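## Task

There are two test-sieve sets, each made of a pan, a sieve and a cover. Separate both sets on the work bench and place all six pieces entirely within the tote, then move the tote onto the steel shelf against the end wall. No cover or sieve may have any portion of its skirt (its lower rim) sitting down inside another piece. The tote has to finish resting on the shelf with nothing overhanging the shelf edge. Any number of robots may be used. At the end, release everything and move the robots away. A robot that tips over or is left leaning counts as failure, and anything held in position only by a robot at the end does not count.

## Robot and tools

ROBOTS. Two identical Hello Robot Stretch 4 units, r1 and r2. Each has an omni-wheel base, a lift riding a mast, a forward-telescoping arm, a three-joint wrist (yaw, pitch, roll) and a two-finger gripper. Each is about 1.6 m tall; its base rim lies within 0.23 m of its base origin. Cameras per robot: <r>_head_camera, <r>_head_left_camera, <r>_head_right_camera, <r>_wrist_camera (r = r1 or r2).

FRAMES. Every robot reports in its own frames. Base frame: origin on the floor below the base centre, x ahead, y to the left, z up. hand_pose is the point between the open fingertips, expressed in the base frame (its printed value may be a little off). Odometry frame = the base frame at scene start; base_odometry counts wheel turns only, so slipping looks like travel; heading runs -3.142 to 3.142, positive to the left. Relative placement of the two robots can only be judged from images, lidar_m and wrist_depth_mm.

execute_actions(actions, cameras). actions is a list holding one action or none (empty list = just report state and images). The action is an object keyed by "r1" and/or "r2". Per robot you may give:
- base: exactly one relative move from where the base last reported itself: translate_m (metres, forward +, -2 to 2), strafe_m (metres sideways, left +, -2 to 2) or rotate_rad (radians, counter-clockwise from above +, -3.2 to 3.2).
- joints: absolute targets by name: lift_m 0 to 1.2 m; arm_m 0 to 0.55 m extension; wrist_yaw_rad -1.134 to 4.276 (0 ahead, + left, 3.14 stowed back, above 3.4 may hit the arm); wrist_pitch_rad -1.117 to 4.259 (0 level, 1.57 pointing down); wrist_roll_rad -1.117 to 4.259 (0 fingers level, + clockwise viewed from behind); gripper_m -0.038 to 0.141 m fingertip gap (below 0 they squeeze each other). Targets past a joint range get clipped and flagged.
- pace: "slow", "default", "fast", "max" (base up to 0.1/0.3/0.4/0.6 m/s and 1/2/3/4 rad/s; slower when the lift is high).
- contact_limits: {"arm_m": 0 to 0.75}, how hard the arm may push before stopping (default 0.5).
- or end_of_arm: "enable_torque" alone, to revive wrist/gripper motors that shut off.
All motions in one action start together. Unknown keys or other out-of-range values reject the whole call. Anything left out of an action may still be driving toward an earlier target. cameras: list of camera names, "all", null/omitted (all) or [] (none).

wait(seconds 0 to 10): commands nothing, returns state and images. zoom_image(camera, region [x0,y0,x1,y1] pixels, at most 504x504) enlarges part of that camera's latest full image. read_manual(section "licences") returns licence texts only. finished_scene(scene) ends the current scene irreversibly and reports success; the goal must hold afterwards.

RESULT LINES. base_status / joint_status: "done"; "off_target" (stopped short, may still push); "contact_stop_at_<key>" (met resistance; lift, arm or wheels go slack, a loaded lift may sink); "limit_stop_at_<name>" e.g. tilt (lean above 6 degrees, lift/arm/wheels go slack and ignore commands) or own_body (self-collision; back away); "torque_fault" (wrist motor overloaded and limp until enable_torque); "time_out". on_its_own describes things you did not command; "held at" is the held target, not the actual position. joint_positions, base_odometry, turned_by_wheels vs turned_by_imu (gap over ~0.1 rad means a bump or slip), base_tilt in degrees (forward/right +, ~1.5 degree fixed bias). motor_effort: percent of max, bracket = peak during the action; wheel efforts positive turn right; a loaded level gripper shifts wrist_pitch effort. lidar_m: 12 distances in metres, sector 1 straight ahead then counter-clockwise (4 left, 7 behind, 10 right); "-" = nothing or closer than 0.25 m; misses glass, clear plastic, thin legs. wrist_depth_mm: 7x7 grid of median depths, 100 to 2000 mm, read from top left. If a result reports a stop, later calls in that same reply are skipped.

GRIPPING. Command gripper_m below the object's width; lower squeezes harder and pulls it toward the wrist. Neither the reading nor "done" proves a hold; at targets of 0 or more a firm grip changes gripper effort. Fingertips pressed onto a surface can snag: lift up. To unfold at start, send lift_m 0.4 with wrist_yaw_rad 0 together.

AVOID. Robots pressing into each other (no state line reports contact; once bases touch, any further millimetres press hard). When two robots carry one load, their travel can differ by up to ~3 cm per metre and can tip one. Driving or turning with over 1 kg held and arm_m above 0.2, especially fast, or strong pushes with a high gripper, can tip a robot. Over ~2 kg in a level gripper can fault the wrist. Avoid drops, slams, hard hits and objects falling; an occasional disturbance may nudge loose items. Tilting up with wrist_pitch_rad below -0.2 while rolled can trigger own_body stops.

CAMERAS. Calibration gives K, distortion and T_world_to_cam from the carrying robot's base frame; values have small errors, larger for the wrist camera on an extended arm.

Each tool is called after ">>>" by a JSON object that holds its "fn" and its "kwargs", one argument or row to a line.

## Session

>>> {"fn": "execute_actions", "kwargs": {
  "actions": []
}}

Scene clock: 0.00 s.
r1.base_odometry: x=+0.000 y=+0.000 heading=+0.000 (m, m, rad; r1's odometry frame)
r1.turned_by_wheels: +0.000 (rad since the last result)
r1.turned_by_imu: +0.000 (rad since the last result)
r1.base_tilt: forward=-0.4 right=-1.0 (deg)
r1.lidar_m: 3.28 3.85 3.88 1.22 1.39 5.28 1.67 0.98 0.85 0.85 1.01 1.79
r1.base_status: not commanded
r1.joint_positions: lift_m=+0.252 arm_m=+0.001 wrist_yaw_rad=+3.188 wrist_pitch_rad=-0.001 wrist_roll_rad=-0.002 gripper_m=+0.057
r1.joint_status: not commanded
r1.motor_effort: lift_m=+20 arm_m=-1 wrist_yaw_rad=+0 wrist_pitch_rad=-4 wrist_roll_rad=-1 gripper_m=-4 wheel_0=+0 wheel_1=+0 wheel_2=+1 (%)
r1.hand_pose: x=-0.1206 y=+0.0738 z=+0.4301 quat_wxyz=(-0.023, +0.000, -0.001, +1.000) (m; r1's base frame)
r1.wrist_depth_mm: - 140 244 - - - - / - 112 139 - - - - / - 114 138 - - - - / - 137 172 - - - - / 211 1205 1756 - - - - / 976 1255 212 1808 213 1808 1808 / 976 1042 1138 147 1098 1160 1205
r2.base_odometry: x=+0.000 y=+0.000 heading=+0.000 (m, m, rad; r2's odometry frame)
r2.turned_by_wheels: +0.000 (rad since the last result)
r2.turned_by_imu: +0.000 (rad since the last result)
r2.base_tilt: forward=-0.4 right=+0.4 (deg)
r2.lidar_m: 2.03 2.04 1.05 0.87 0.85 0.99 1.62 3.08 3.22 3.84 1.13 1.19
r2.base_status: not commanded
r2.joint_positions: lift_m=+0.211 arm_m=+0.000 wrist_yaw_rad=+3.198 wrist_pitch_rad=-0.001 wrist_roll_rad=+0.015 gripper_m=+0.057
r2.joint_status: not commanded
r2.motor_effort: lift_m=+17 arm_m=-1 wrist_yaw_rad=+1 wrist_pitch_rad=-6 wrist_roll_rad=+0 gripper_m=-3 wheel_0=+0 wheel_1=+0 wheel_2=+0 (%)
r2.hand_pose: x=-0.1223 y=+0.0709 z=+0.3895 quat_wxyz=(-0.028, +0.000, +0.007, +1.000) (m; r2's base frame)
r2.wrist_depth_mm: - 137 183 - 1661 1118 878 / - 110 137 - 1661 1160 891 / - 115 137 - 1708 1160 878 / - 136 178 - 1756 1138 917 / 211 - - - 1618 1160 891 / 217 1464 200 1464 192 1138 904 / 220 946 976 124 991 931 878
pictures: r1_head_camera, r1_head_left_camera, r1_head_right_camera, r1_wrist_camera, r2_head_camera, r2_head_left_camera, r2_head_right_camera, r2_wrist_camera
camera_calibration (this result's frames):
r1_wrist_camera: T_world_to_cam=[[-0.046019, 0.998823, 0.0153243, -0.086276], [-0.0442776, 0.0132859, -0.998931, 0.483142], [-0.997959, -0.0466484, 0.043614, 0.0911166], [0, 0, 0, 1]] pos_world=[0.108353, 0.0840059, 0.479974]
r2_wrist_camera: T_world_to_cam=[[-0.0978181, 0.994687, -0.032094, -0.0588024], [-0.00531213, -0.03277, -0.999449, 0.445752], [-0.99519, -0.0975937, 0.00848941, 0.105627], [0, 0, 0, 1]] pos_world=[0.101735, 0.0834058, 0.442722]
Images, in order (width x height): r1_head_camera 420x560, r1_head_left_camera 420x672, r1_head_right_camera 420x672, r1_wrist_camera 616x392, r2_head_camera 420x560, r2_head_left_camera 420x672, r2_head_right_camera 420x672, r2_wrist_camera 616x392.

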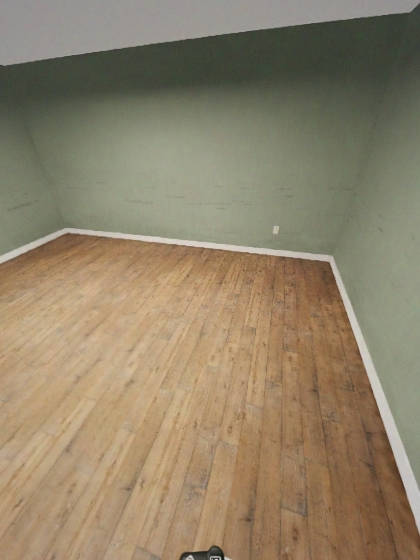

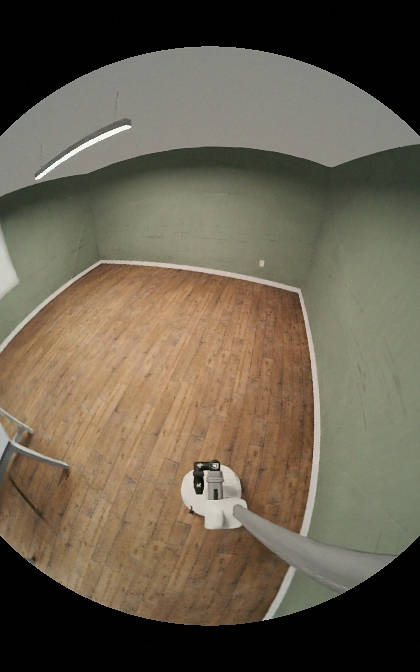

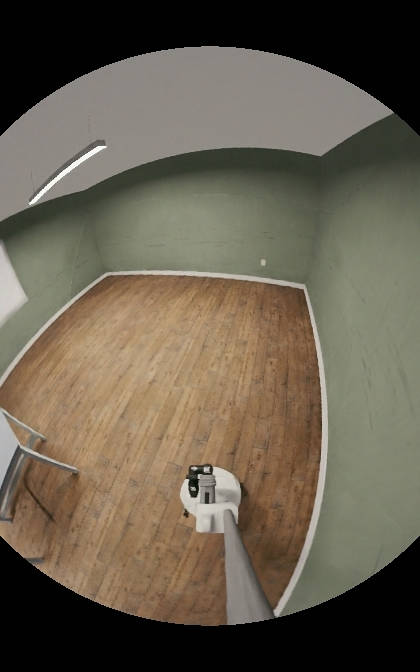

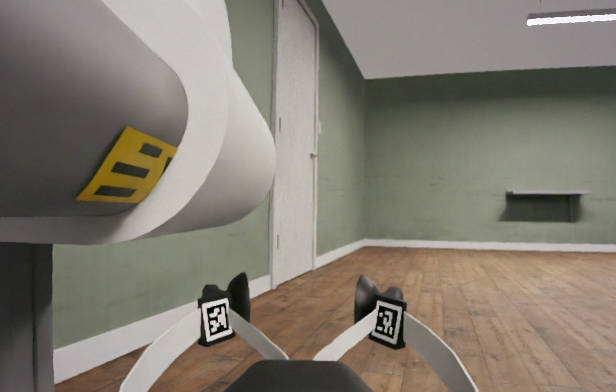

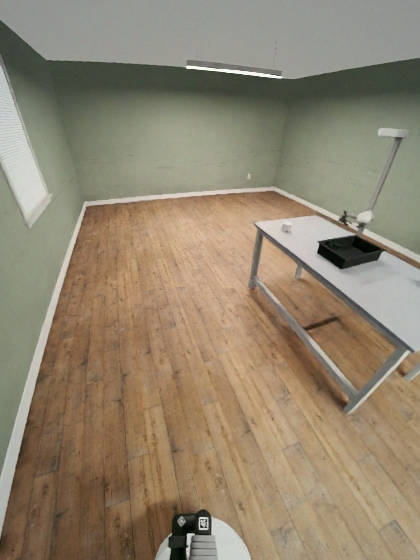

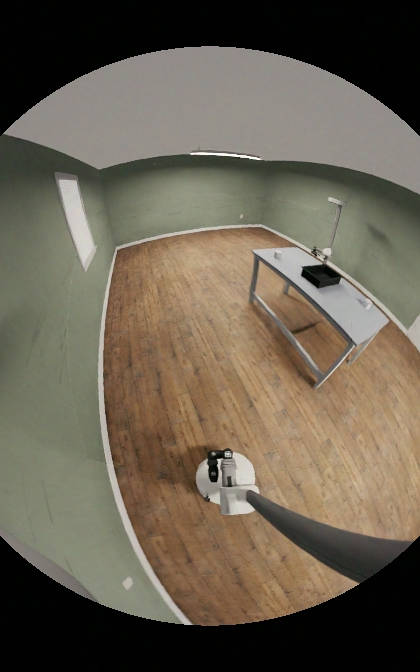

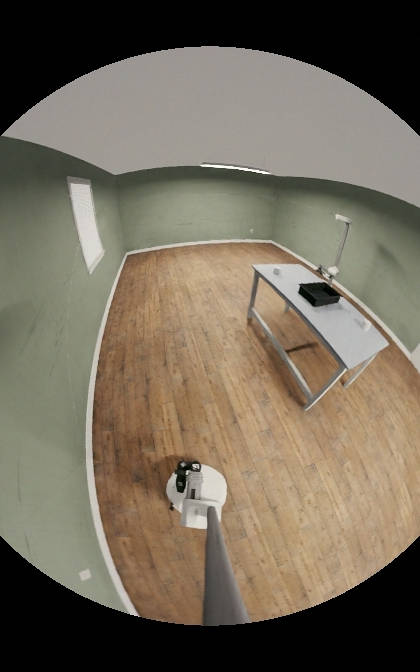

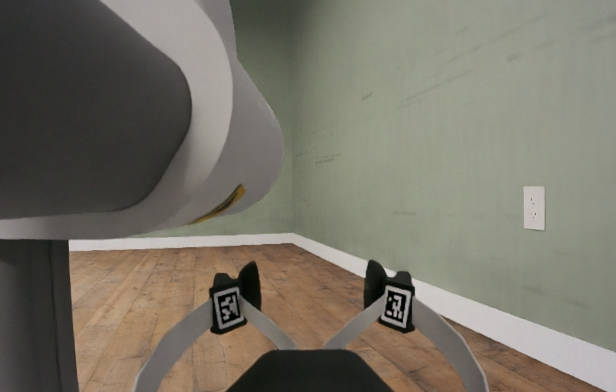

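>>> {"fn": "zoom_image", "kwargs": {
  "camera": "r2_head_right_camera",
  "region": [230, 250, 400, 420]
}}

>>> {"fn": "zoom_image", "kwargs": {
  "camera": "r2_head_camera",
  "region": [240, 200, 420, 420]
}}

Region (230, 250, 400, 420) of r2_head_right_camera's 420x672 image, scaled by 2.965, with more detail than that image has.

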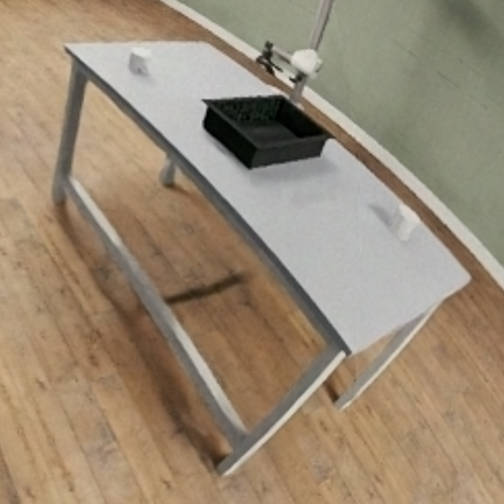

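Region (240, 200, 420, 420) of r2_head_camera's 420x560 image, scaled by 2.291, with more detail than that image has; it fills the left 412 columns of this view, and the rest is white.

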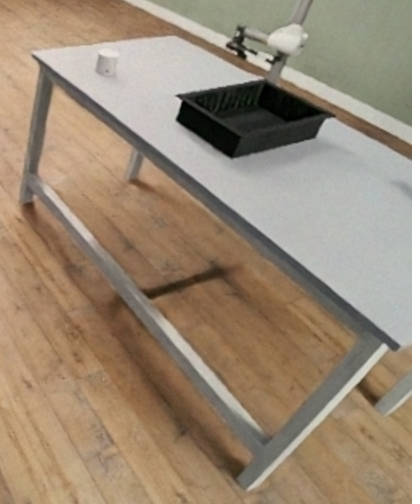

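>>> {"fn": "execute_actions", "kwargs": {
  "actions": [
    {"r1": {"base": {"rotate_rad": 1.256}, "pace": "max"}, "r2": {"base": {"rotate_rad": -0.125}, "pace": "max"}}
  ],
  "cameras": ["r1_head_camera", "r1_head_left_camera", "r2_head_camera"]
}}

Scene clock: 71.67 s.
r1.base_odometry: x=+0.000 y=+0.000 heading=+1.256 (m, m, rad; r1's odometry frame)
r1.turned_by_wheels: +1.256 (rad since the last result)
r1.turned_by_imu: +1.282 (rad since the last result)
r1.base_tilt: forward=-0.4 right=-0.9 (deg)
r1.lidar_m: 1.58 1.21 1.65 3.65 1.24 0.89 0.86 0.88 1.17 3.06 3.36 4.10
r1.base_status: done
r1.joint_positions: lift_m=+0.252 arm_m=+0.001 wrist_yaw_rad=+3.188 wrist_pitch_rad=-0.001 wrist_roll_rad=-0.002 gripper_m=+0.057
r1.joint_status: not commanded
r1.motor_effort: lift_m=+21(21) arm_m=-1(0) wrist_yaw_rad=+0(1) wrist_pitch_rad=-5(3) wrist_roll_rad=-1(1) gripper_m=-3(3) wheel_0=+1(8) wheel_1=+1(11) wheel_2=+0(14) (%)
r1.hand_pose: x=-0.1206 y=+0.0738 z=+0.4301 quat_wxyz=(-0.023, +0.000, -0.001, +1.000) (m; r1's base frame)
r1.wrist_depth_mm: - 140 244 960 960 976 946 / - 112 139 960 976 960 960 / - 114 138 960 946 960 960 / - 136 172 960 946 946 946 / 211 931 946 946 946 931 931 / 917 946 212 946 213 931 946 / 931 917 931 147 917 917 931
r2.base_odometry: x=+0.000 y=+0.000 heading=-0.125 (m, m, rad; r2's odometry frame)
r2.turned_by_wheels: -0.125 (rad since the last result)
r2.turned_by_imu: -0.129 (rad since the last result)
r2.base_tilt: forward=-0.4 right=+0.3 (deg)
r2.lidar_m: 1.68 2.79 1.18 0.89 0.86 0.92 1.34 3.29 3.08 3.91 1.14 1.16
r2.base_status: done
r2.joint_positions: lift_m=+0.211 arm_m=+0.000 wrist_yaw_rad=+3.198 wrist_pitch_rad=-0.001 wrist_roll_rad=+0.015 gripper_m=+0.057
r2.joint_status: not commanded
r2.motor_effort: lift_m=+17(17) arm_m=-1(1) wrist_yaw_rad=+1(1) wrist_pitch_rad=-7(7) wrist_roll_rad=-1(1) gripper_m=-2(1) wheel_0=-1(6) wheel_1=-1(5) wheel_2=-2(8) (%)
r2.hand_pose: x=-0.1223 y=+0.0709 z=+0.3895 quat_wxyz=(-0.028, +0.000, +0.007, +1.000) (m; r2's base frame)
r2.wrist_depth_mm: - 137 184 - 1397 1025 831 / - 110 136 - 1430 1025 842 / - 114 137 - 1464 1025 854 / - 137 178 - 1430 1042 842 / 212 - - - 1336 1042 842 / 217 1499 200 1464 192 1042 842 / 220 946 976 124 1008 891 842
pictures: r1_head_camera, r1_head_left_camera, r2_head_camera
Images, in order (width x height): r1_head_camera 420x560, r1_head_left_camera 420x672, r2_head_camera 420x560.

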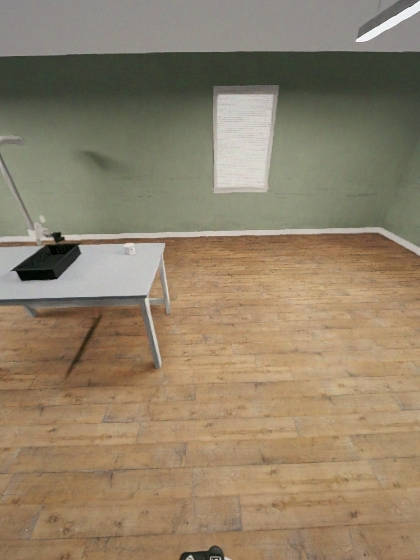

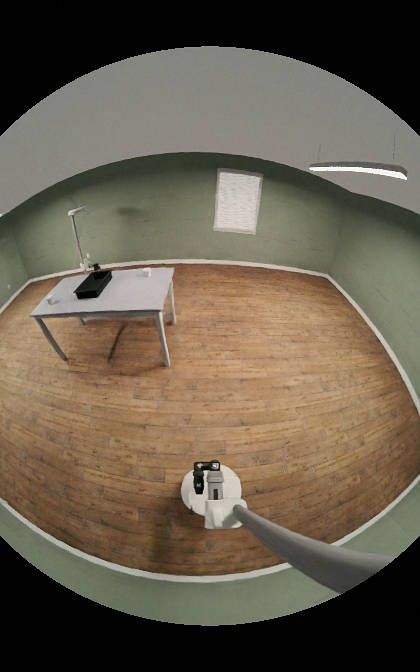

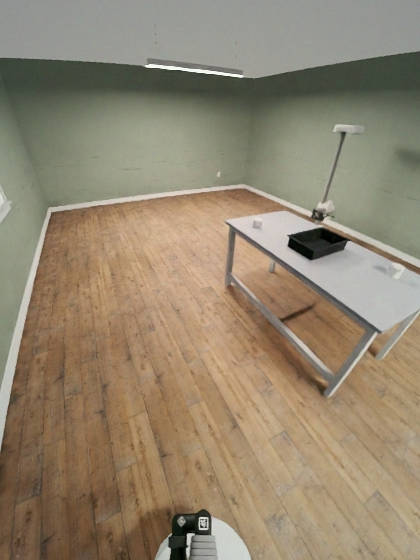

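>>> {"fn": "execute_actions", "kwargs": {
  "actions": [
    {"r1": {"base": {"strafe_m": 1.69}, "joints": {"wrist_yaw_rad": 0, "lift_m": 0.4}, "pace": "max"}, "r2": {"base": {"translate_m": 1.876}, "joints": {"lift_m": 1.03, "wrist_yaw_rad": 0}, "pace": "max"}}
  ],
  "cameras": ["r1_head_camera", "r2_head_camera"]
}}

Scene clock: 91.70 s.
r1.base_odometry: x=-1.607 y=+0.523 heading=+1.256 (m, m, rad; r1's odometry frame)
r1.turned_by_wheels: +0.000 (rad since the last result)
r1.turned_by_imu: +0.003 (rad since the last result)
r1.base_tilt: forward=-0.4 right=-1.0 (deg)
r1.lidar_m: 1.11 4.00 3.57 3.71 1.27 0.93 0.88 0.92 1.24 3.23 1.65 1.17
r1.base_status: done
r1.joint_positions: lift_m=+0.400 arm_m=+0.001 wrist_yaw_rad=+0.000 wrist_pitch_rad=+0.000 wrist_roll_rad=-0.002 gripper_m=+0.057
r1.joint_status: all done
r1.motor_effort: lift_m=+22(27) arm_m=-1(1) wrist_yaw_rad=-2(10) wrist_pitch_rad=-5(5) wrist_roll_rad=+0(0) gripper_m=-3(5) wheel_0=+1(13) wheel_1=-3(13) wheel_2=+0(3) (%)
r1.hand_pose: x=+0.4602 y=-0.0873 z=+0.5782 quat_wxyz=(+1.000, -0.001, +0.000, +0.000) (m; r1's base frame)
r1.wrist_depth_mm: - - - - - - - / - - - - - - - / - - - - - 1863 - / - - 931 1499 1537 1576 1576 / - - - - - - - / - - 211 - 213 1708 1863 / 1464 1308 1366 147 1366 1499 1537
r2.base_odometry: x=+1.861 y=-0.234 heading=-0.126 (m, m, rad; r2's odometry frame)
r2.turned_by_wheels: +0.000 (rad since the last result)
r2.turned_by_imu: +0.001 (rad since the last result)
r2.base_tilt: forward=-0.5 right=+0.3 (deg)
r2.lidar_m: 3.84 3.72 2.27 1.76 1.68 1.80 2.63 0.89 0.39 0.28 0.26 0.28
r2.base_status: done
r2.joint_positions: lift_m=+1.030 arm_m=+0.000 wrist_yaw_rad=+0.000 wrist_pitch_rad=-0.001 wrist_roll_rad=+0.015 gripper_m=+0.057
r2.joint_status: all done
r2.motor_effort: lift_m=+20(27) arm_m=-1(1) wrist_yaw_rad=+0(7) wrist_pitch_rad=-8(8) wrist_roll_rad=+0(0) gripper_m=-3(6) wheel_0=-2(7) wheel_1=-2(9) wheel_2=-2(14) (%)
r2.hand_pose: x=+0.4592 y=-0.0873 z=+1.2082 quat_wxyz=(+1.000, +0.007, +0.000, +0.000) (m; r2's base frame)
r2.wrist_depth_mm: - - - - - - - / - - - - - - - / - - - - - - - / - - - - - - - / - - - - - - - / - - 200 - 192 - - / - - - 124 - - -
pictures: r1_head_camera, r2_head_camera
Images, in order (width x height): r1_head_camera 420x560, r2_head_camera 420x560.

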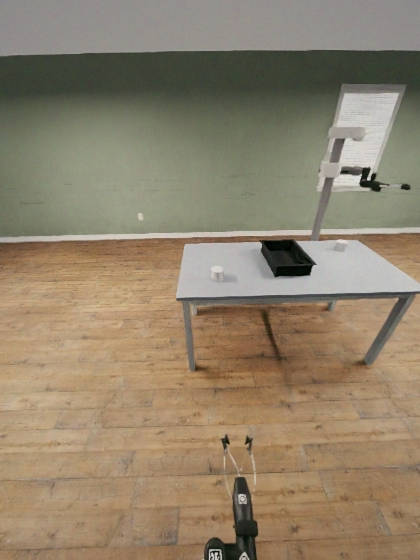

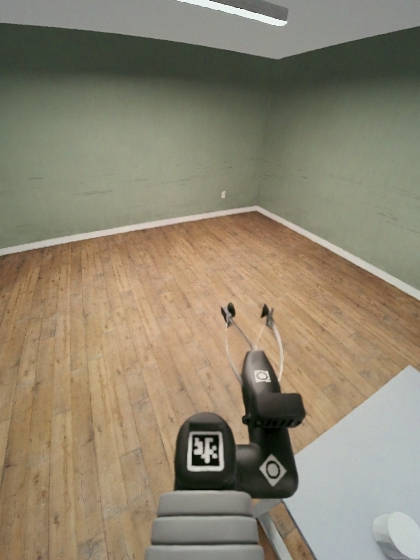

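>>> {"fn": "execute_actions", "kwargs": {
  "actions": [
    {"r1": {"base": {"translate_m": 0.84}, "joints": {"lift_m": 1.03, "wrist_pitch_rad": 1.57, "gripper_m": 0.10}, "pace": "max"}, "r2": {"base": {"rotate_rad": -1.10}, "joints": {"wrist_pitch_rad": 1.57, "gripper_m": 0.10, "arm_m": 0.29}, "pace": "fast"}}
  ],
  "cameras": ["r1_head_camera", "r2_head_camera", "r2_wrist_camera"]
}}

Scene clock: 119.80 s.
r1.base_odometry: x=-1.347 y=+1.322 heading=+1.256 (m, m, rad; r1's odometry frame)
r1.turned_by_wheels: +0.000 (rad since the last result)
r1.turned_by_imu: +0.001 (rad since the last result)
r1.base_tilt: forward=-0.4 right=-1.0 (deg)
r1.lidar_m: 0.26 0.28 3.53 3.39 2.51 1.78 1.73 1.78 2.43 1.16 0.42 0.30
r1.base_status: done
r1.joint_positions: lift_m=+1.030 arm_m=+0.001 wrist_yaw_rad=+0.000 wrist_pitch_rad=+1.570 wrist_roll_rad=-0.002 gripper_m=+0.100
r1.joint_status: all done
r1.motor_effort: lift_m=+22(27) arm_m=-1(1) wrist_yaw_rad=-1(2) wrist_pitch_rad=+2(1) wrist_roll_rad=-1(0) gripper_m=-1(5) wheel_0=+1(8) wheel_1=+1(8) wheel_2=-1(14) (%)
r1.hand_pose: x=+0.1719 y=-0.0874 z=+0.9196 quat_wxyz=(+0.707, -0.001, +0.707, +0.001) (m; r1's base frame)
r1.wrist_depth_mm: 387 387 387 387 387 389 392 / 382 384 387 384 384 387 389 / 382 382 384 384 387 387 387 / 1138 1138 1138 1118 1118 1138 1138 / 1098 1118 917 917 1138 1118 1118 / 1118 1098 219 904 214 1118 1118 / 1098 1118 904 147 1118 1118 1118
r2.base_odometry: x=+1.861 y=-0.234 heading=-1.226 (m, m, rad; r2's odometry frame)
r2.turned_by_wheels: -1.100 (rad since the last result)
r2.turned_by_imu: -1.121 (rad since the last result)
r2.base_tilt: forward=-0.5 right=+0.3 (deg)
r2.lidar_m: 0.25 0.27 3.89 3.74 2.41 1.78 1.68 1.77 2.48 1.02 0.37 0.28
r2.base_status: done
r2.joint_positions: lift_m=+1.030 arm_m=+0.289 wrist_yaw_rad=+0.000 wrist_pitch_rad=+1.570 wrist_roll_rad=+0.015 gripper_m=+0.100
r2.joint_status: all done
r2.motor_effort: lift_m=+19(20) arm_m=+4(9) wrist_yaw_rad=+1(0) wrist_pitch_rad=-1(4) wrist_roll_rad=-1(1) gripper_m=-1(2) wheel_0=+1(7) wheel_1=+1(4) wheel_2=+0(5) (%)
r2.hand_pose: x=+0.4605 y=-0.0874 z=+0.9196 quat_wxyz=(+0.707, +0.005, +0.707, -0.005) (m; r2's base frame)
r2.wrist_depth_mm: 1160 379 377 379 377 375 373 / 1160 382 382 379 377 375 375 / 1160 382 382 382 379 377 375 / 1138 387 384 379 379 377 377 / 1160 382 382 309 307 379 377 / 1160 384 198 379 213 379 375 / 1160 387 384 122 379 377 379
pictures: r1_head_camera, r2_head_camera, r2_wrist_camera
camera_calibration (this result's frames):
r2_wrist_camera: T_world_to_cam=[[-0.0318247, -0.998642, -0.0412437, -0.0235276], [-0.999453, 0.0321685, -0.00769848, 0.524921], [0.00901477, 0.0409761, -0.999119, 1.14188], [0, 0, 0, 1]] pos_world=[0.513591, -0.0871715, 1.14395]
Images, in order (width x height): r1_head_camera 420x560, r2_head_camera 420x560, r2_wrist_camera 616x392.

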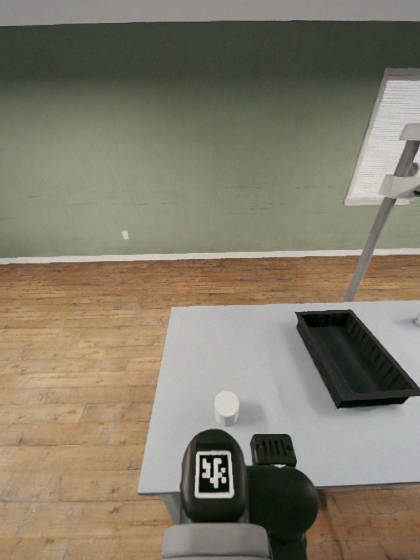

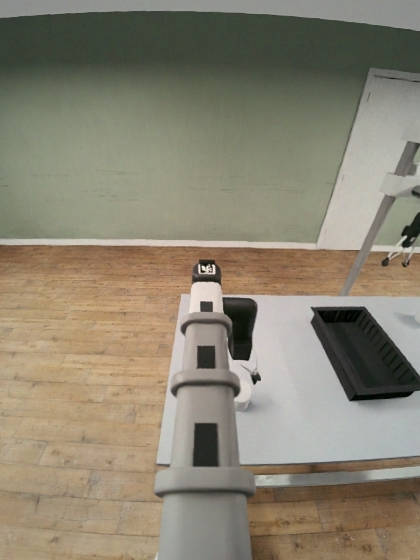

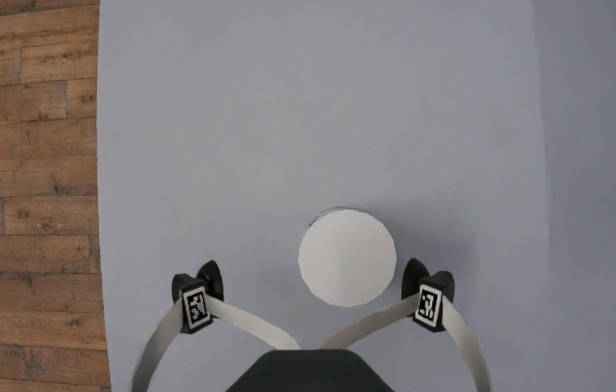

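>>> {"fn": "execute_actions", "kwargs": {
  "actions": [
    {"r1": {"base": {"rotate_rad": 0.02}, "joints": {"arm_m": 0.30}, "pace": "fast"}, "r2": {"base": {"strafe_m": -0.028}, "joints": {"arm_m": 0.297, "lift_m": 0.975}, "pace": "default"}}
  ],
  "cameras": ["r1_wrist_camera", "r2_wrist_camera"]
}}

Scene clock: 141.13 s.
r1.base_odometry: x=-1.347 y=+1.322 heading=+1.276 (m, m, rad; r1's odometry frame)
r1.turned_by_wheels: +0.020 (rad since the last result)
r1.turned_by_imu: +0.019 (rad since the last result)
r1.base_tilt: forward=-0.4 right=-1.0 (deg)
r1.lidar_m: 0.27 0.28 3.54 3.39 2.44 1.76 1.73 1.79 2.46 1.06 0.38 0.28
r1.base_status: done
r1.joint_positions: lift_m=+1.030 arm_m=+0.299 wrist_yaw_rad=+0.000 wrist_pitch_rad=+1.570 wrist_roll_rad=-0.002 gripper_m=+0.100
r1.joint_status: all done
r1.motor_effort: lift_m=+22(22) arm_m=+6(7) wrist_yaw_rad=-2(1) wrist_pitch_rad=+3(2) wrist_roll_rad=+0(1) gripper_m=-2(2) wheel_0=-2(3) wheel_1=-2(7) wheel_2=-3(6) (%)
r1.hand_pose: x=+0.4702 y=-0.0874 z=+0.9196 quat_wxyz=(+0.707, -0.001, +0.707, +0.001) (m; r1's base frame)
r1.wrist_depth_mm: 384 387 387 387 387 387 389 / 382 384 384 384 387 387 387 / 382 379 382 382 384 382 384 / 379 379 379 382 382 382 382 / 377 377 377 377 379 382 379 / 375 377 219 377 213 379 377 / 375 375 375 147 377 377 377
r2.base_odometry: x=+1.835 y=-0.244 heading=-1.225 (m, m, rad; r2's odometry frame)
r2.turned_by_wheels: +0.000 (rad since the last result)
r2.turned_by_imu: -0.001 (rad since the last result)
r2.base_tilt: forward=-0.4 right=+0.3 (deg)
r2.lidar_m: 0.25 0.27 3.91 3.76 2.41 1.75 1.69 1.78 2.45 1.03 0.39 0.25
r2.base_status: done
r2.joint_positions: lift_m=+0.975 arm_m=+0.296 wrist_yaw_rad=+0.000 wrist_pitch_rad=+1.570 wrist_roll_rad=+0.015 gripper_m=+0.100
r2.joint_status: all done
r2.motor_effort: lift_m=+14(19) arm_m=+4(5) wrist_yaw_rad=+0(1) wrist_pitch_rad=-1(1) wrist_roll_rad=-1(0) gripper_m=+2(0) wheel_0=+1(8) wheel_1=+0(4) wheel_2=+1(1) (%)
r2.hand_pose: x=+0.4674 y=-0.0874 z=+0.8650 quat_wxyz=(+0.707, +0.005, +0.707, -0.005) (m; r2's base frame)
r2.wrist_depth_mm: 327 327 325 325 322 320 322 / 330 329 327 325 322 322 322 / 329 327 325 324 324 324 324 / 329 329 329 327 325 322 322 / 329 330 327 253 327 324 324 / 330 329 198 254 213 324 325 / 330 332 330 122 324 325 322
pictures: r1_wrist_camera, r2_wrist_camera
camera_calibration (this result's frames):
r1_wrist_camera: T_world_to_cam=[[0.0155376, -0.999879, 0.000705393, -0.09574], [-0.998912, -0.0155536, -0.043959, 0.568609], [0.0439647, -0.0000216077, -0.999033, 1.12485], [0, 0, 0, 1]] pos_world=[0.520024, -0.0868602, 1.14883]
r2_wrist_camera: T_world_to_cam=[[-0.0319079, -0.99864, -0.0412365, -0.0255235], [-0.999452, 0.0322425, -0.00747401, 0.531223], [0.00879342, 0.0409754, -0.999121, 1.08745], [0, 0, 0, 1]] pos_world=[0.520555, -0.0871755, 1.08941]
Images, in order (width x height): r1_wrist_camera 616x392, r2_wrist_camera 616x392.

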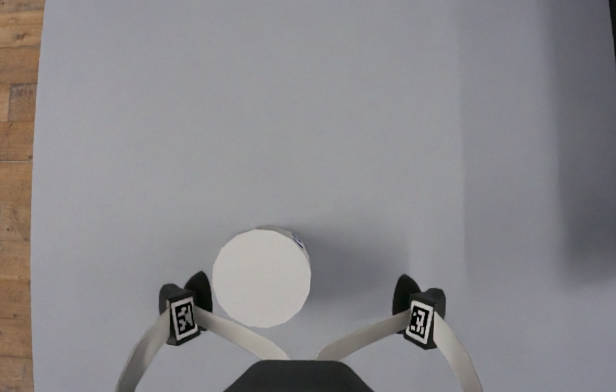

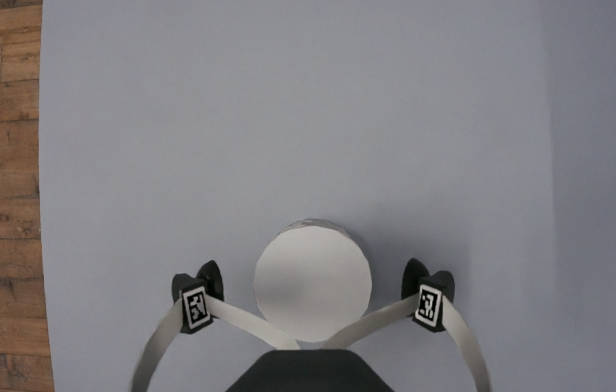

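>>> {"fn": "execute_actions", "kwargs": {
  "actions": [
    {"r1": {"base": {"strafe_m": 0.033}, "joints": {"lift_m": 0.975}, "pace": "default"}, "r2": {"joints": {"lift_m": 0.930}, "pace": "default"}}
  ],
  "cameras": ["r1_wrist_camera", "r2_wrist_camera"]
}}

Scene clock: 164.63 s.
r1.base_odometry: x=-1.379 y=+1.331 heading=+1.276 (m, m, rad; r1's odometry frame)
r1.turned_by_wheels: +0.000 (rad since the last result)
r1.turned_by_imu: -0.001 (rad since the last result)
r1.base_tilt: forward=-0.4 right=-1.0 (deg)
r1.lidar_m: 0.26 0.27 3.52 3.34 2.46 1.77 1.73 1.79 2.47 1.05 0.38 0.28
r1.base_status: done
r1.joint_positions: lift_m=+0.975 arm_m=+0.299 wrist_yaw_rad=+0.000 wrist_pitch_rad=+1.570 wrist_roll_rad=-0.002 gripper_m=+0.100
r1.joint_status: all done
r1.motor_effort: lift_m=+18(23) arm_m=+6(5) wrist_yaw_rad=-2(2) wrist_pitch_rad=+3(2) wrist_roll_rad=-2(1) gripper_m=-2(3) wheel_0=+1(11) wheel_1=-1(11) wheel_2=+0(2) (%)
r1.hand_pose: x=+0.4702 y=-0.0874 z=+0.8649 quat_wxyz=(+0.707, -0.001, +0.707, +0.001) (m; r1's base frame)
r1.wrist_depth_mm: 329 330 332 332 330 332 332 / 329 329 330 330 330 330 332 / 327 327 327 329 329 330 329 / 325 325 325 327 327 329 329 / 324 324 325 254 325 327 327 / 324 322 219 253 214 325 325 / 322 319 320 147 324 324 324
r2.base_odometry: x=+1.835 y=-0.244 heading=-1.225 (m, m, rad; r2's odometry frame)
r2.turned_by_wheels: +0.000 (rad since the last result)
r2.turned_by_imu: -0.001 (rad since the last result)
r2.base_tilt: forward=-0.5 right=+0.3 (deg)
r2.lidar_m: 0.26 0.27 3.92 3.75 2.43 1.78 1.69 1.79 2.46 1.06 0.37 0.27
r2.base_status: not commanded
r2.joint_positions: lift_m=+0.930 arm_m=+0.296 wrist_yaw_rad=+0.000 wrist_pitch_rad=+1.570 wrist_roll_rad=+0.015 gripper_m=+0.100
r2.joint_status: all done
r2.motor_effort: lift_m=+14(14) arm_m=+4(5) wrist_yaw_rad=+0(1) wrist_pitch_rad=-2(1) wrist_roll_rad=-1(1) gripper_m=+0(1) wheel_0=+1(1) wheel_1=+0(0) wheel_2=+1(1) (%)
r2.hand_pose: x=+0.4674 y=-0.0874 z=+0.8200 quat_wxyz=(+0.707, +0.005, +0.707, -0.005) (m; r2's base frame)
r2.wrist_depth_mm: 283 281 281 278 277 277 276 / 282 281 282 279 278 278 276 / 283 282 281 281 277 278 278 / 285 283 282 281 279 278 277 / 283 282 283 208 281 279 278 / 286 285 198 211 209 281 279 / 285 286 283 122 281 279 279
pictures: r1_wrist_camera, r2_wrist_camera
camera_calibration (this result's frames):
r1_wrist_camera: T_world_to_cam=[[0.0155372, -0.999879, 0.000705394, -0.0957013], [-0.998912, -0.0155532, -0.0439591, 0.566209], [0.0439648, -0.0000216242, -0.999033, 1.07023], [0, 0, 0, 1]] pos_world=[0.520027, -0.0868602, 1.09415]
r2_wrist_camera: T_world_to_cam=[[-0.0319079, -0.99864, -0.0412365, -0.0273786], [-0.999452, 0.0322425, -0.0074739, 0.530888], [0.0087933, 0.0409754, -0.999121, 1.0425], [0, 0, 0, 1]] pos_world=[0.520556, -0.0871755, 1.04443]
Images, in order (width x height): r1_wrist_camera 616x392, r2_wrist_camera 616x392.

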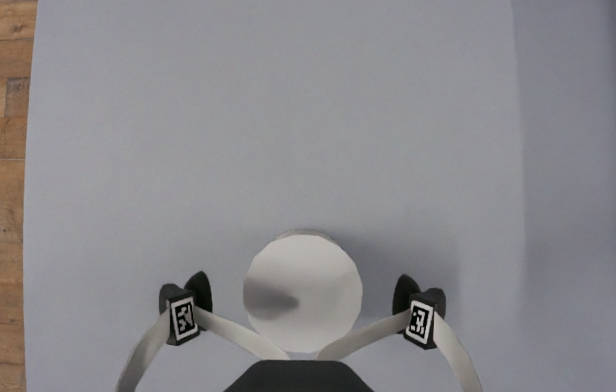

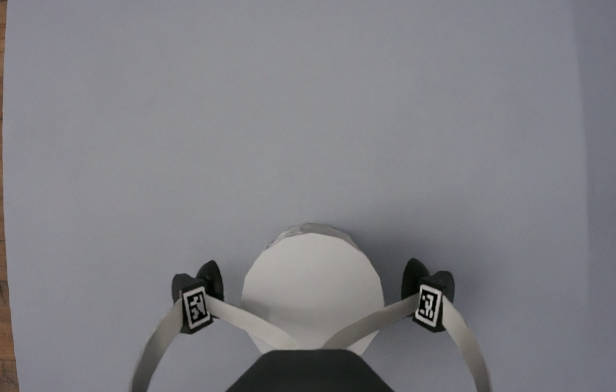

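>>> {"fn": "execute_actions", "kwargs": {
  "actions": [
    {"r1": {"joints": {"lift_m": 0.930}, "pace": "default"}, "r2": {"joints": {"gripper_m": 0.058}, "pace": "default"}}
  ],
  "cameras": []
}}

>>> {"fn": "execute_actions", "kwargs": {
  "actions": [
    {"r1": {"joints": {"gripper_m": 0.058}, "pace": "default"}, "r2": {"joints": {"lift_m": 0.97}, "pace": "slow"}}
  ],
  "cameras": ["r1_wrist_camera", "r2_wrist_camera", "r1_head_right_camera", "r2_head_camera"]
}}

Scene clock: 172.53 s.
r1.base_odometry: x=-1.379 y=+1.331 heading=+1.276 (m, m, rad; r1's odometry frame)
r1.turned_by_wheels: +0.000 (rad since the last result)
r1.turned_by_imu: -0.001 (rad since the last result)
r1.base_tilt: forward=-0.4 right=-1.0 (deg)
r1.lidar_m: 0.27 0.28 3.51 3.36 2.49 1.77 1.72 1.79 2.46 1.05 0.40 0.28
r1.base_status: not commanded
r1.joint_positions: lift_m=+0.930 arm_m=+0.299 wrist_yaw_rad=+0.000 wrist_pitch_rad=+1.570 wrist_roll_rad=-0.002 gripper_m=+0.100
r1.joint_status: all done
r1.motor_effort: lift_m=+18(19) arm_m=+5(6) wrist_yaw_rad=-1(1) wrist_pitch_rad=+3(4) wrist_roll_rad=+0(1) gripper_m=-1(2) wheel_0=+1(1) wheel_1=-1(1) wheel_2=+0(0) (%)
r1.hand_pose: x=+0.4702 y=-0.0874 z=+0.8199 quat_wxyz=(+0.707, -0.001, +0.707, +0.001) (m; r1's base frame)
r1.wrist_depth_mm: 286 286 286 287 287 287 289 / 283 285 285 286 287 286 287 / 283 282 283 283 285 285 285 / 281 281 281 282 283 283 283 / 279 279 281 210 282 283 282 / 277 278 208 209 209 281 281 / 278 277 277 147 278 279 279
r2.base_odometry: x=+1.835 y=-0.244 heading=-1.225 (m, m, rad; r2's odometry frame)
r2.turned_by_wheels: +0.000 (rad since the last result)
r2.turned_by_imu: -0.001 (rad since the last result)
r2.base_tilt: forward=-0.5 right=+0.4 (deg)
r2.lidar_m: 0.25 0.26 3.90 3.76 2.40 1.77 1.68 1.79 2.47 1.04 0.37 0.27
r2.base_status: not commanded
r2.joint_positions: lift_m=+0.930 arm_m=+0.296 wrist_yaw_rad=+0.000 wrist_pitch_rad=+1.570 wrist_roll_rad=+0.015 gripper_m=+0.058
r2.joint_status: all done
r2.motor_effort: lift_m=+14(14) arm_m=+4(4) wrist_yaw_rad=+1(1) wrist_pitch_rad=+0(1) wrist_roll_rad=+0(1) gripper_m=-8(10) wheel_0=+1(1) wheel_1=+0(0) wheel_2=+1(1) (%)
r2.hand_pose: x=+0.4674 y=-0.0874 z=+0.8200 quat_wxyz=(+0.707, +0.005, +0.707, -0.005) (m; r2's base frame)
r2.wrist_depth_mm: 282 281 282 278 278 276 276 / 283 281 281 279 278 277 277 / 283 282 281 279 278 277 276 / 283 283 282 281 279 278 278 / 285 285 282 202 278 278 278 / 285 283 194 202 194 279 278 / 287 286 285 123 281 278 279
pictures: none
No camera images: the call's "cameras" was empty. Leave "cameras" out to get every camera's image.

Scene clock: 173.80 s.
r1.base_odometry: x=-1.379 y=+1.331 heading=+1.276 (m, m, rad; r1's odometry frame)
r1.turned_by_wheels: +0.000 (rad since the last result)
r1.turned_by_imu: +0.000 (rad since the last result)
r1.base_tilt: forward=-0.3 right=-1.0 (deg)
r1.lidar_m: 0.26 0.27 3.51 3.36 2.44 1.77 1.73 1.81 2.48 1.06 0.38 0.29
r1.base_status: not commanded
r1.joint_positions: lift_m=+0.930 arm_m=+0.299 wrist_yaw_rad=+0.000 wrist_pitch_rad=+1.570 wrist_roll_rad=-0.002 gripper_m=+0.058
r1.joint_status: all done
r1.motor_effort: lift_m=+18(18) arm_m=+5(6) wrist_yaw_rad=-3(2) wrist_pitch_rad=+2(3) wrist_roll_rad=+0(0) gripper_m=-12(13) wheel_0=+1(1) wheel_1=-1(1) wheel_2=+0(0) (%)
r1.hand_pose: x=+0.4702 y=-0.0874 z=+0.8199 quat_wxyz=(+0.707, -0.001, +0.707, +0.001) (m; r1's base frame)
r1.wrist_depth_mm: 285 285 286 286 286 287 289 / 283 283 285 285 286 287 286 / 282 283 283 283 285 285 285 / 281 281 282 282 282 283 283 / 278 279 281 202 282 283 282 / 278 278 202 202 202 281 281 / 277 277 277 202 279 279 279
r2.base_odometry: x=+1.835 y=-0.244 heading=-1.225 (m, m, rad; r2's odometry frame)
r2.turned_by_wheels: +0.000 (rad since the last result)
r2.turned_by_imu: +0.000 (rad since the last result)
r2.base_tilt: forward=-0.5 right=+0.3 (deg)
r2.lidar_m: 0.25 0.26 3.89 3.76 2.37 1.76 1.70 1.78 2.46 1.02 0.39 0.26
r2.base_status: not commanded
r2.joint_positions: lift_m=+0.970 arm_m=+0.296 wrist_yaw_rad=+0.000 wrist_pitch_rad=+1.570 wrist_roll_rad=+0.015 gripper_m=+0.058
r2.joint_status: all done
r2.motor_effort: lift_m=+22(19) arm_m=+4(4) wrist_yaw_rad=+0(1) wrist_pitch_rad=-1(0) wrist_roll_rad=-1(0) gripper_m=-12(10) wheel_0=+1(1) wheel_1=+0(0) wheel_2=+1(1) (%)
r2.hand_pose: x=+0.4674 y=-0.0874 z=+0.8594 quat_wxyz=(+0.707, +0.005, +0.707, -0.005) (m; r2's base frame)
r2.wrist_depth_mm: 322 320 320 319 317 315 315 / 324 320 319 319 319 315 314 / 324 324 320 320 319 317 317 / 325 324 322 320 319 317 317 / 324 324 320 202 319 319 317 / 327 324 195 203 195 317 317 / 325 324 324 123 320 319 319
pictures: r1_head_right_camera, r1_wrist_camera, r2_head_camera, r2_wrist_camera
camera_calibration (this result's frames):
r1_wrist_camera: T_world_to_cam=[[0.0155374, -0.999879, 0.000705396, -0.0956697], [-0.998912, -0.0155534, -0.0439592, 0.564234], [0.0439649, -0.0000216156, -0.999033, 1.02529], [0, 0, 0, 1]] pos_world=[0.52003, -0.0868602, 1.04917]
r2_wrist_camera: T_world_to_cam=[[-0.0319079, -0.99864, -0.0412365, -0.0257562], [-0.999452, 0.0322425, -0.00747378, 0.531183], [0.00879318, 0.0409754, -0.999121, 1.08181], [0, 0, 0, 1]] pos_world=[0.520558, -0.0871755, 1.08377]
Images, in order (width x height): r1_head_right_camera 420x672, r1_wrist_camera 616x392, r2_head_camera 420x560, r2_wrist_camera 616x392.

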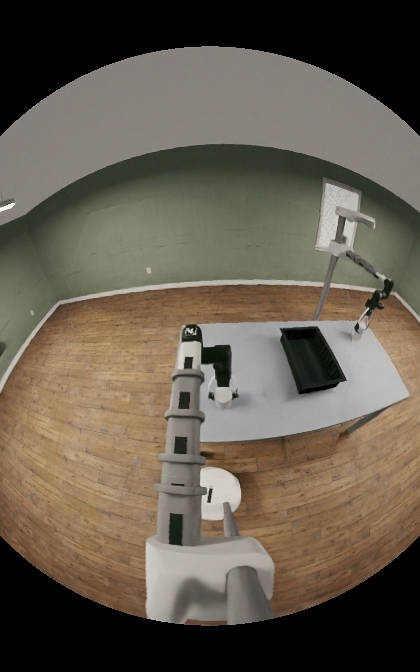

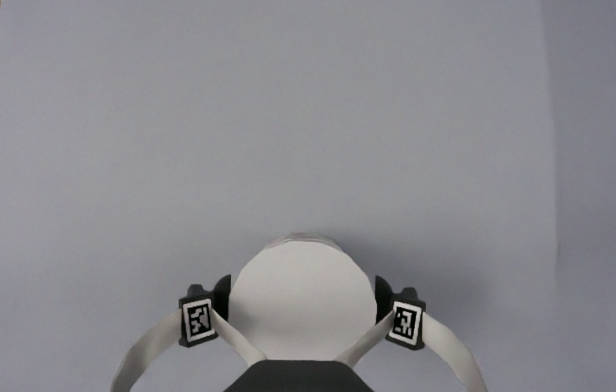

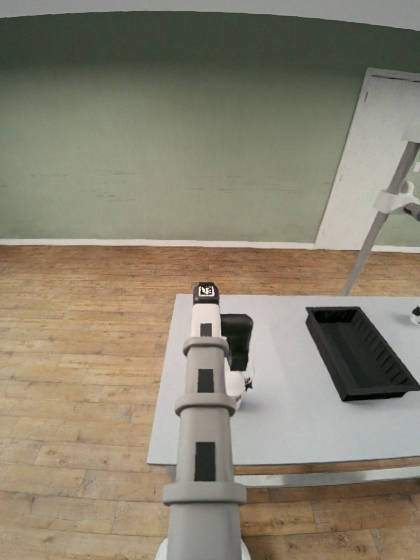

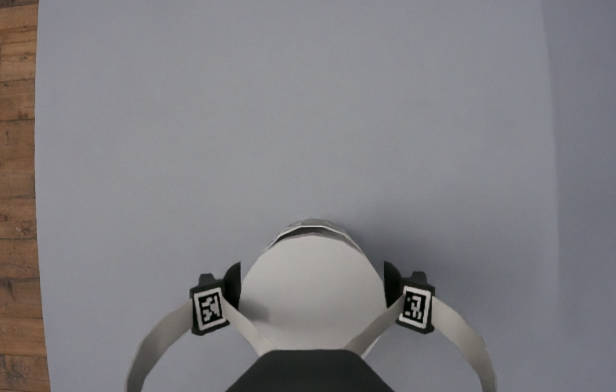

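>>> {"fn": "execute_actions", "kwargs": {
  "actions": [
    {"r1": {"joints": {"lift_m": 0.975}, "pace": "default"}, "r2": {"joints": {"lift_m": 1.02}, "pace": "default"}}
  ],
  "cameras": ["r1_wrist_camera"]
}}

>>> {"fn": "execute_actions", "kwargs": {
  "actions": [
    {"r1": {"base": {"strafe_m": -0.50}, "joints": {"lift_m": 1.05, "arm_m": 0.38}, "pace": "default"}, "r2": {"base": {"strafe_m": -0.50}, "joints": {"lift_m": 1.05, "arm_m": 0.38}, "pace": "default"}}
  ],
  "cameras": ["r1_wrist_camera", "r2_wrist_camera", "r1_head_right_camera", "r2_head_right_camera"]
}}

Scene clock: 221.27 s.
r1.base_odometry: x=-1.379 y=+1.331 heading=+1.276 (m, m, rad; r1's odometry frame)
r1.turned_by_wheels: +0.000 (rad since the last result)
r1.turned_by_imu: -0.001 (rad since the last result)
r1.base_tilt: forward=-0.4 right=-1.0 (deg)
r1.lidar_m: 0.26 0.28 3.50 3.35 2.45 1.77 1.72 1.80 2.48 1.07 0.39 0.28
r1.base_status: not commanded
r1.joint_positions: lift_m=+0.975 arm_m=+0.299 wrist_yaw_rad=+0.000 wrist_pitch_rad=+1.570 wrist_roll_rad=-0.002 gripper_m=+0.058
r1.joint_status: all done
r1.motor_effort: lift_m=+24(23) arm_m=+5(5) wrist_yaw_rad=-1(3) wrist_pitch_rad=+3(2) wrist_roll_rad=+1(1) gripper_m=-13(12) wheel_0=+1(1) wheel_1=-1(1) wheel_2=+0(0) (%)
r1.hand_pose: x=+0.4702 y=-0.0874 z=+0.8645 quat_wxyz=(+0.707, -0.001, +0.707, +0.001) (m; r1's base frame)
r1.wrist_depth_mm: 330 332 330 330 330 332 332 / 329 329 329 330 329 330 332 / 327 327 327 327 329 330 330 / 325 324 325 327 325 329 329 / 322 324 325 203 325 327 325 / 322 322 202 202 202 324 324 / 319 320 320 202 322 324 325
r2.base_odometry: x=+1.835 y=-0.244 heading=-1.225 (m, m, rad; r2's odometry frame)
r2.turned_by_wheels: +0.000 (rad since the last result)
r2.turned_by_imu: -0.001 (rad since the last result)
r2.base_tilt: forward=-0.5 right=+0.3 (deg)
r2.lidar_m: 0.25 0.28 3.90 3.75 2.43 1.76 1.69 1.78 2.46 1.04 0.39 0.25
r2.base_status: not commanded
r2.joint_positions: lift_m=+1.020 arm_m=+0.296 wrist_yaw_rad=+0.000 wrist_pitch_rad=+1.570 wrist_roll_rad=+0.015 gripper_m=+0.058
r2.joint_status: all done
r2.motor_effort: lift_m=+22(26) arm_m=+4(4) wrist_yaw_rad=+1(1) wrist_pitch_rad=+0(1) wrist_roll_rad=-1(1) gripper_m=-10(14) wheel_0=+1(1) wheel_1=+0(0) wheel_2=+1(1) (%)
r2.hand_pose: x=+0.4674 y=-0.0874 z=+0.9094 quat_wxyz=(+0.707, +0.005, +0.707, -0.005) (m; r2's base frame)
r2.wrist_depth_mm: 1160 370 370 368 366 364 362 / 1138 370 368 370 364 364 364 / 1118 375 370 366 368 368 366 / 1160 375 373 368 366 366 366 / 1138 375 375 201 370 368 366 / 1138 375 194 202 194 366 370 / 1160 375 373 123 373 368 368
pictures: r1_wrist_camera
camera_calibration (this result's frames):
r1_wrist_camera: T_world_to_cam=[[0.0155376, -0.999879, 0.00070538, -0.0957012], [-0.998912, -0.0155535, -0.0439582, 0.566193], [0.0439638, -0.00002161, -0.999033, 1.06979], [0, 0, 0, 1]] pos_world=[0.520032, -0.0868602, 1.09372]
Images, in order (width x height): r1_wrist_camera 616x392.

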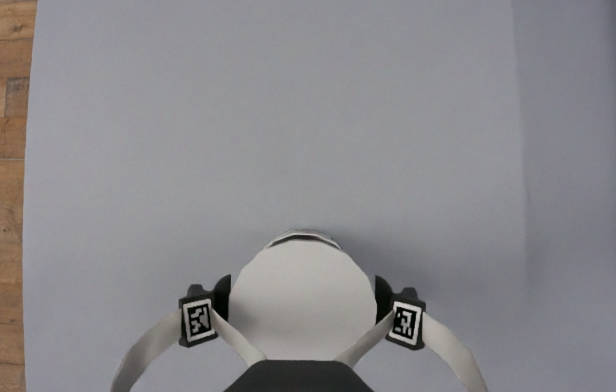

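Scene clock: 224.27 s.
r1.base_odometry: x=-0.900 y=+1.186 heading=+1.276 (m, m, rad; r1's odometry frame)
r1.turned_by_wheels: +0.000 (rad since the last result)
r1.turned_by_imu: -0.002 (rad since the last result)
r1.base_tilt: forward=-0.4 right=-1.0 (deg)
r1.lidar_m: 0.26 0.28 0.38 3.86 2.43 1.80 1.72 1.78 2.47 4.47 0.38 0.28
r1.base_status: done
r1.joint_positions: lift_m=+1.050 arm_m=+0.379 wrist_yaw_rad=+0.000 wrist_pitch_rad=+1.570 wrist_roll_rad=-0.002 gripper_m=+0.058
r1.joint_status: all done
r1.motor_effort: lift_m=+23(24) arm_m=+6(3) wrist_yaw_rad=+0(2) wrist_pitch_rad=+2(3) wrist_roll_rad=-1(1) gripper_m=-12(13) wheel_0=-1(10) wheel_1=+0(9) wheel_2=+0(1) (%)
r1.hand_pose: x=+0.5502 y=-0.0874 z=+0.9396 quat_wxyz=(+0.707, -0.001, +0.707, +0.001) (m; r1's base frame)
r1.wrist_depth_mm: 404 404 402 402 402 407 407 / 402 402 399 402 402 404 407 / 402 399 399 402 399 404 404 / 399 397 397 399 399 402 402 / 397 399 394 203 394 399 402 / 394 394 202 202 202 399 399 / 392 307 307 202 309 397 399
r2.base_odometry: x=+1.364 y=-0.413 heading=-1.225 (m, m, rad; r2's odometry frame)
r2.turned_by_wheels: +0.000 (rad since the last result)
r2.turned_by_imu: +0.000 (rad since the last result)
r2.base_tilt: forward=-0.4 right=+0.4 (deg)
r2.lidar_m: 0.25 0.27 0.37 4.26 2.39 1.76 1.70 1.80 2.48 4.05 0.37 0.26
r2.base_status: done
r2.joint_positions: lift_m=+1.050 arm_m=+0.379 wrist_yaw_rad=+0.000 wrist_pitch_rad=+1.570 wrist_roll_rad=+0.015 gripper_m=+0.058
r2.joint_status: all done
r2.motor_effort: lift_m=+22(23) arm_m=+4(4) wrist_yaw_rad=+2(0) wrist_pitch_rad=+0(1) wrist_roll_rad=+0(1) gripper_m=-9(6) wheel_0=-1(6) wheel_1=+1(7) wheel_2=+1(3) (%)
r2.hand_pose: x=+0.5504 y=-0.0874 z=+0.9394 quat_wxyz=(+0.707, +0.005, +0.707, -0.005) (m; r2's base frame)
r2.wrist_depth_mm: 402 402 397 397 392 347 394 / 402 402 397 394 392 357 394 / 404 402 402 394 399 343 397 / 404 402 399 397 394 347 392 / 404 404 353 202 397 351 394 / 404 404 194 202 196 324 397 / 410 404 319 123 325 312 397
pictures: r1_head_right_camera, r1_wrist_camera, r2_head_right_camera, r2_wrist_camera
camera_calibration (this result's frames):
r1_wrist_camera: T_world_to_cam=[[0.0154055, -0.999881, 0.000703063, -0.0969217], [-0.998921, -0.0154215, -0.0438073, 0.649225], [0.0438129, -0.0000274318, -0.99904, 1.14137], [0, 0, 0, 1]] pos_world=[0.600011, -0.0868668, 1.16878]
r2_wrist_camera: T_world_to_cam=[[-0.0320401, -0.998636, -0.0412379, -0.0197341], [-0.999447, 0.0323765, -0.0075175, 0.614777], [0.00884238, 0.0409743, -0.999121, 1.161], [0, 0, 0, 1]] pos_world=[0.603539, -0.0871827, 1.16379]
Images, in order (width x height): r1_head_right_camera 420x672, r1_wrist_camera 616x392, r2_head_right_camera 420x672, r2_wrist_camera 616x392.

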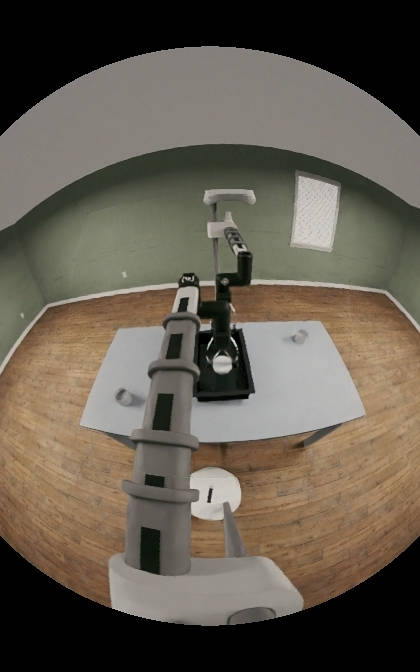

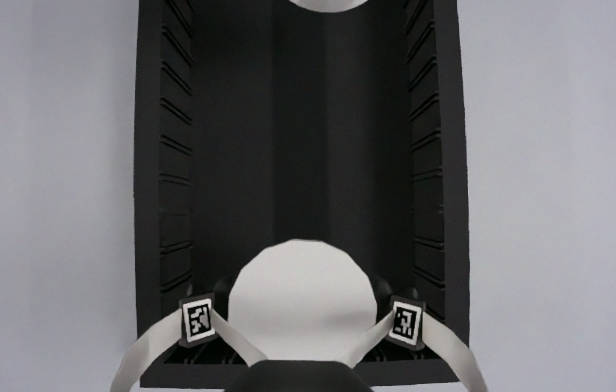

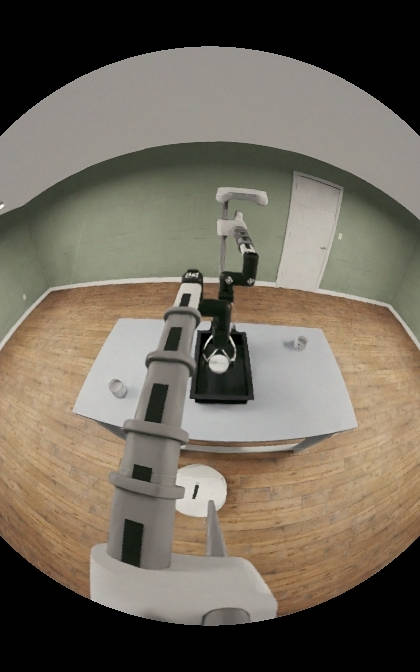

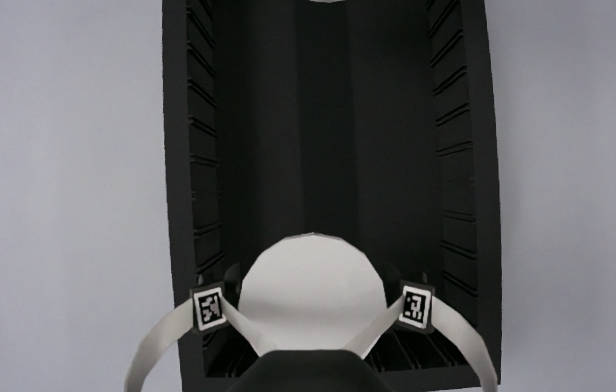

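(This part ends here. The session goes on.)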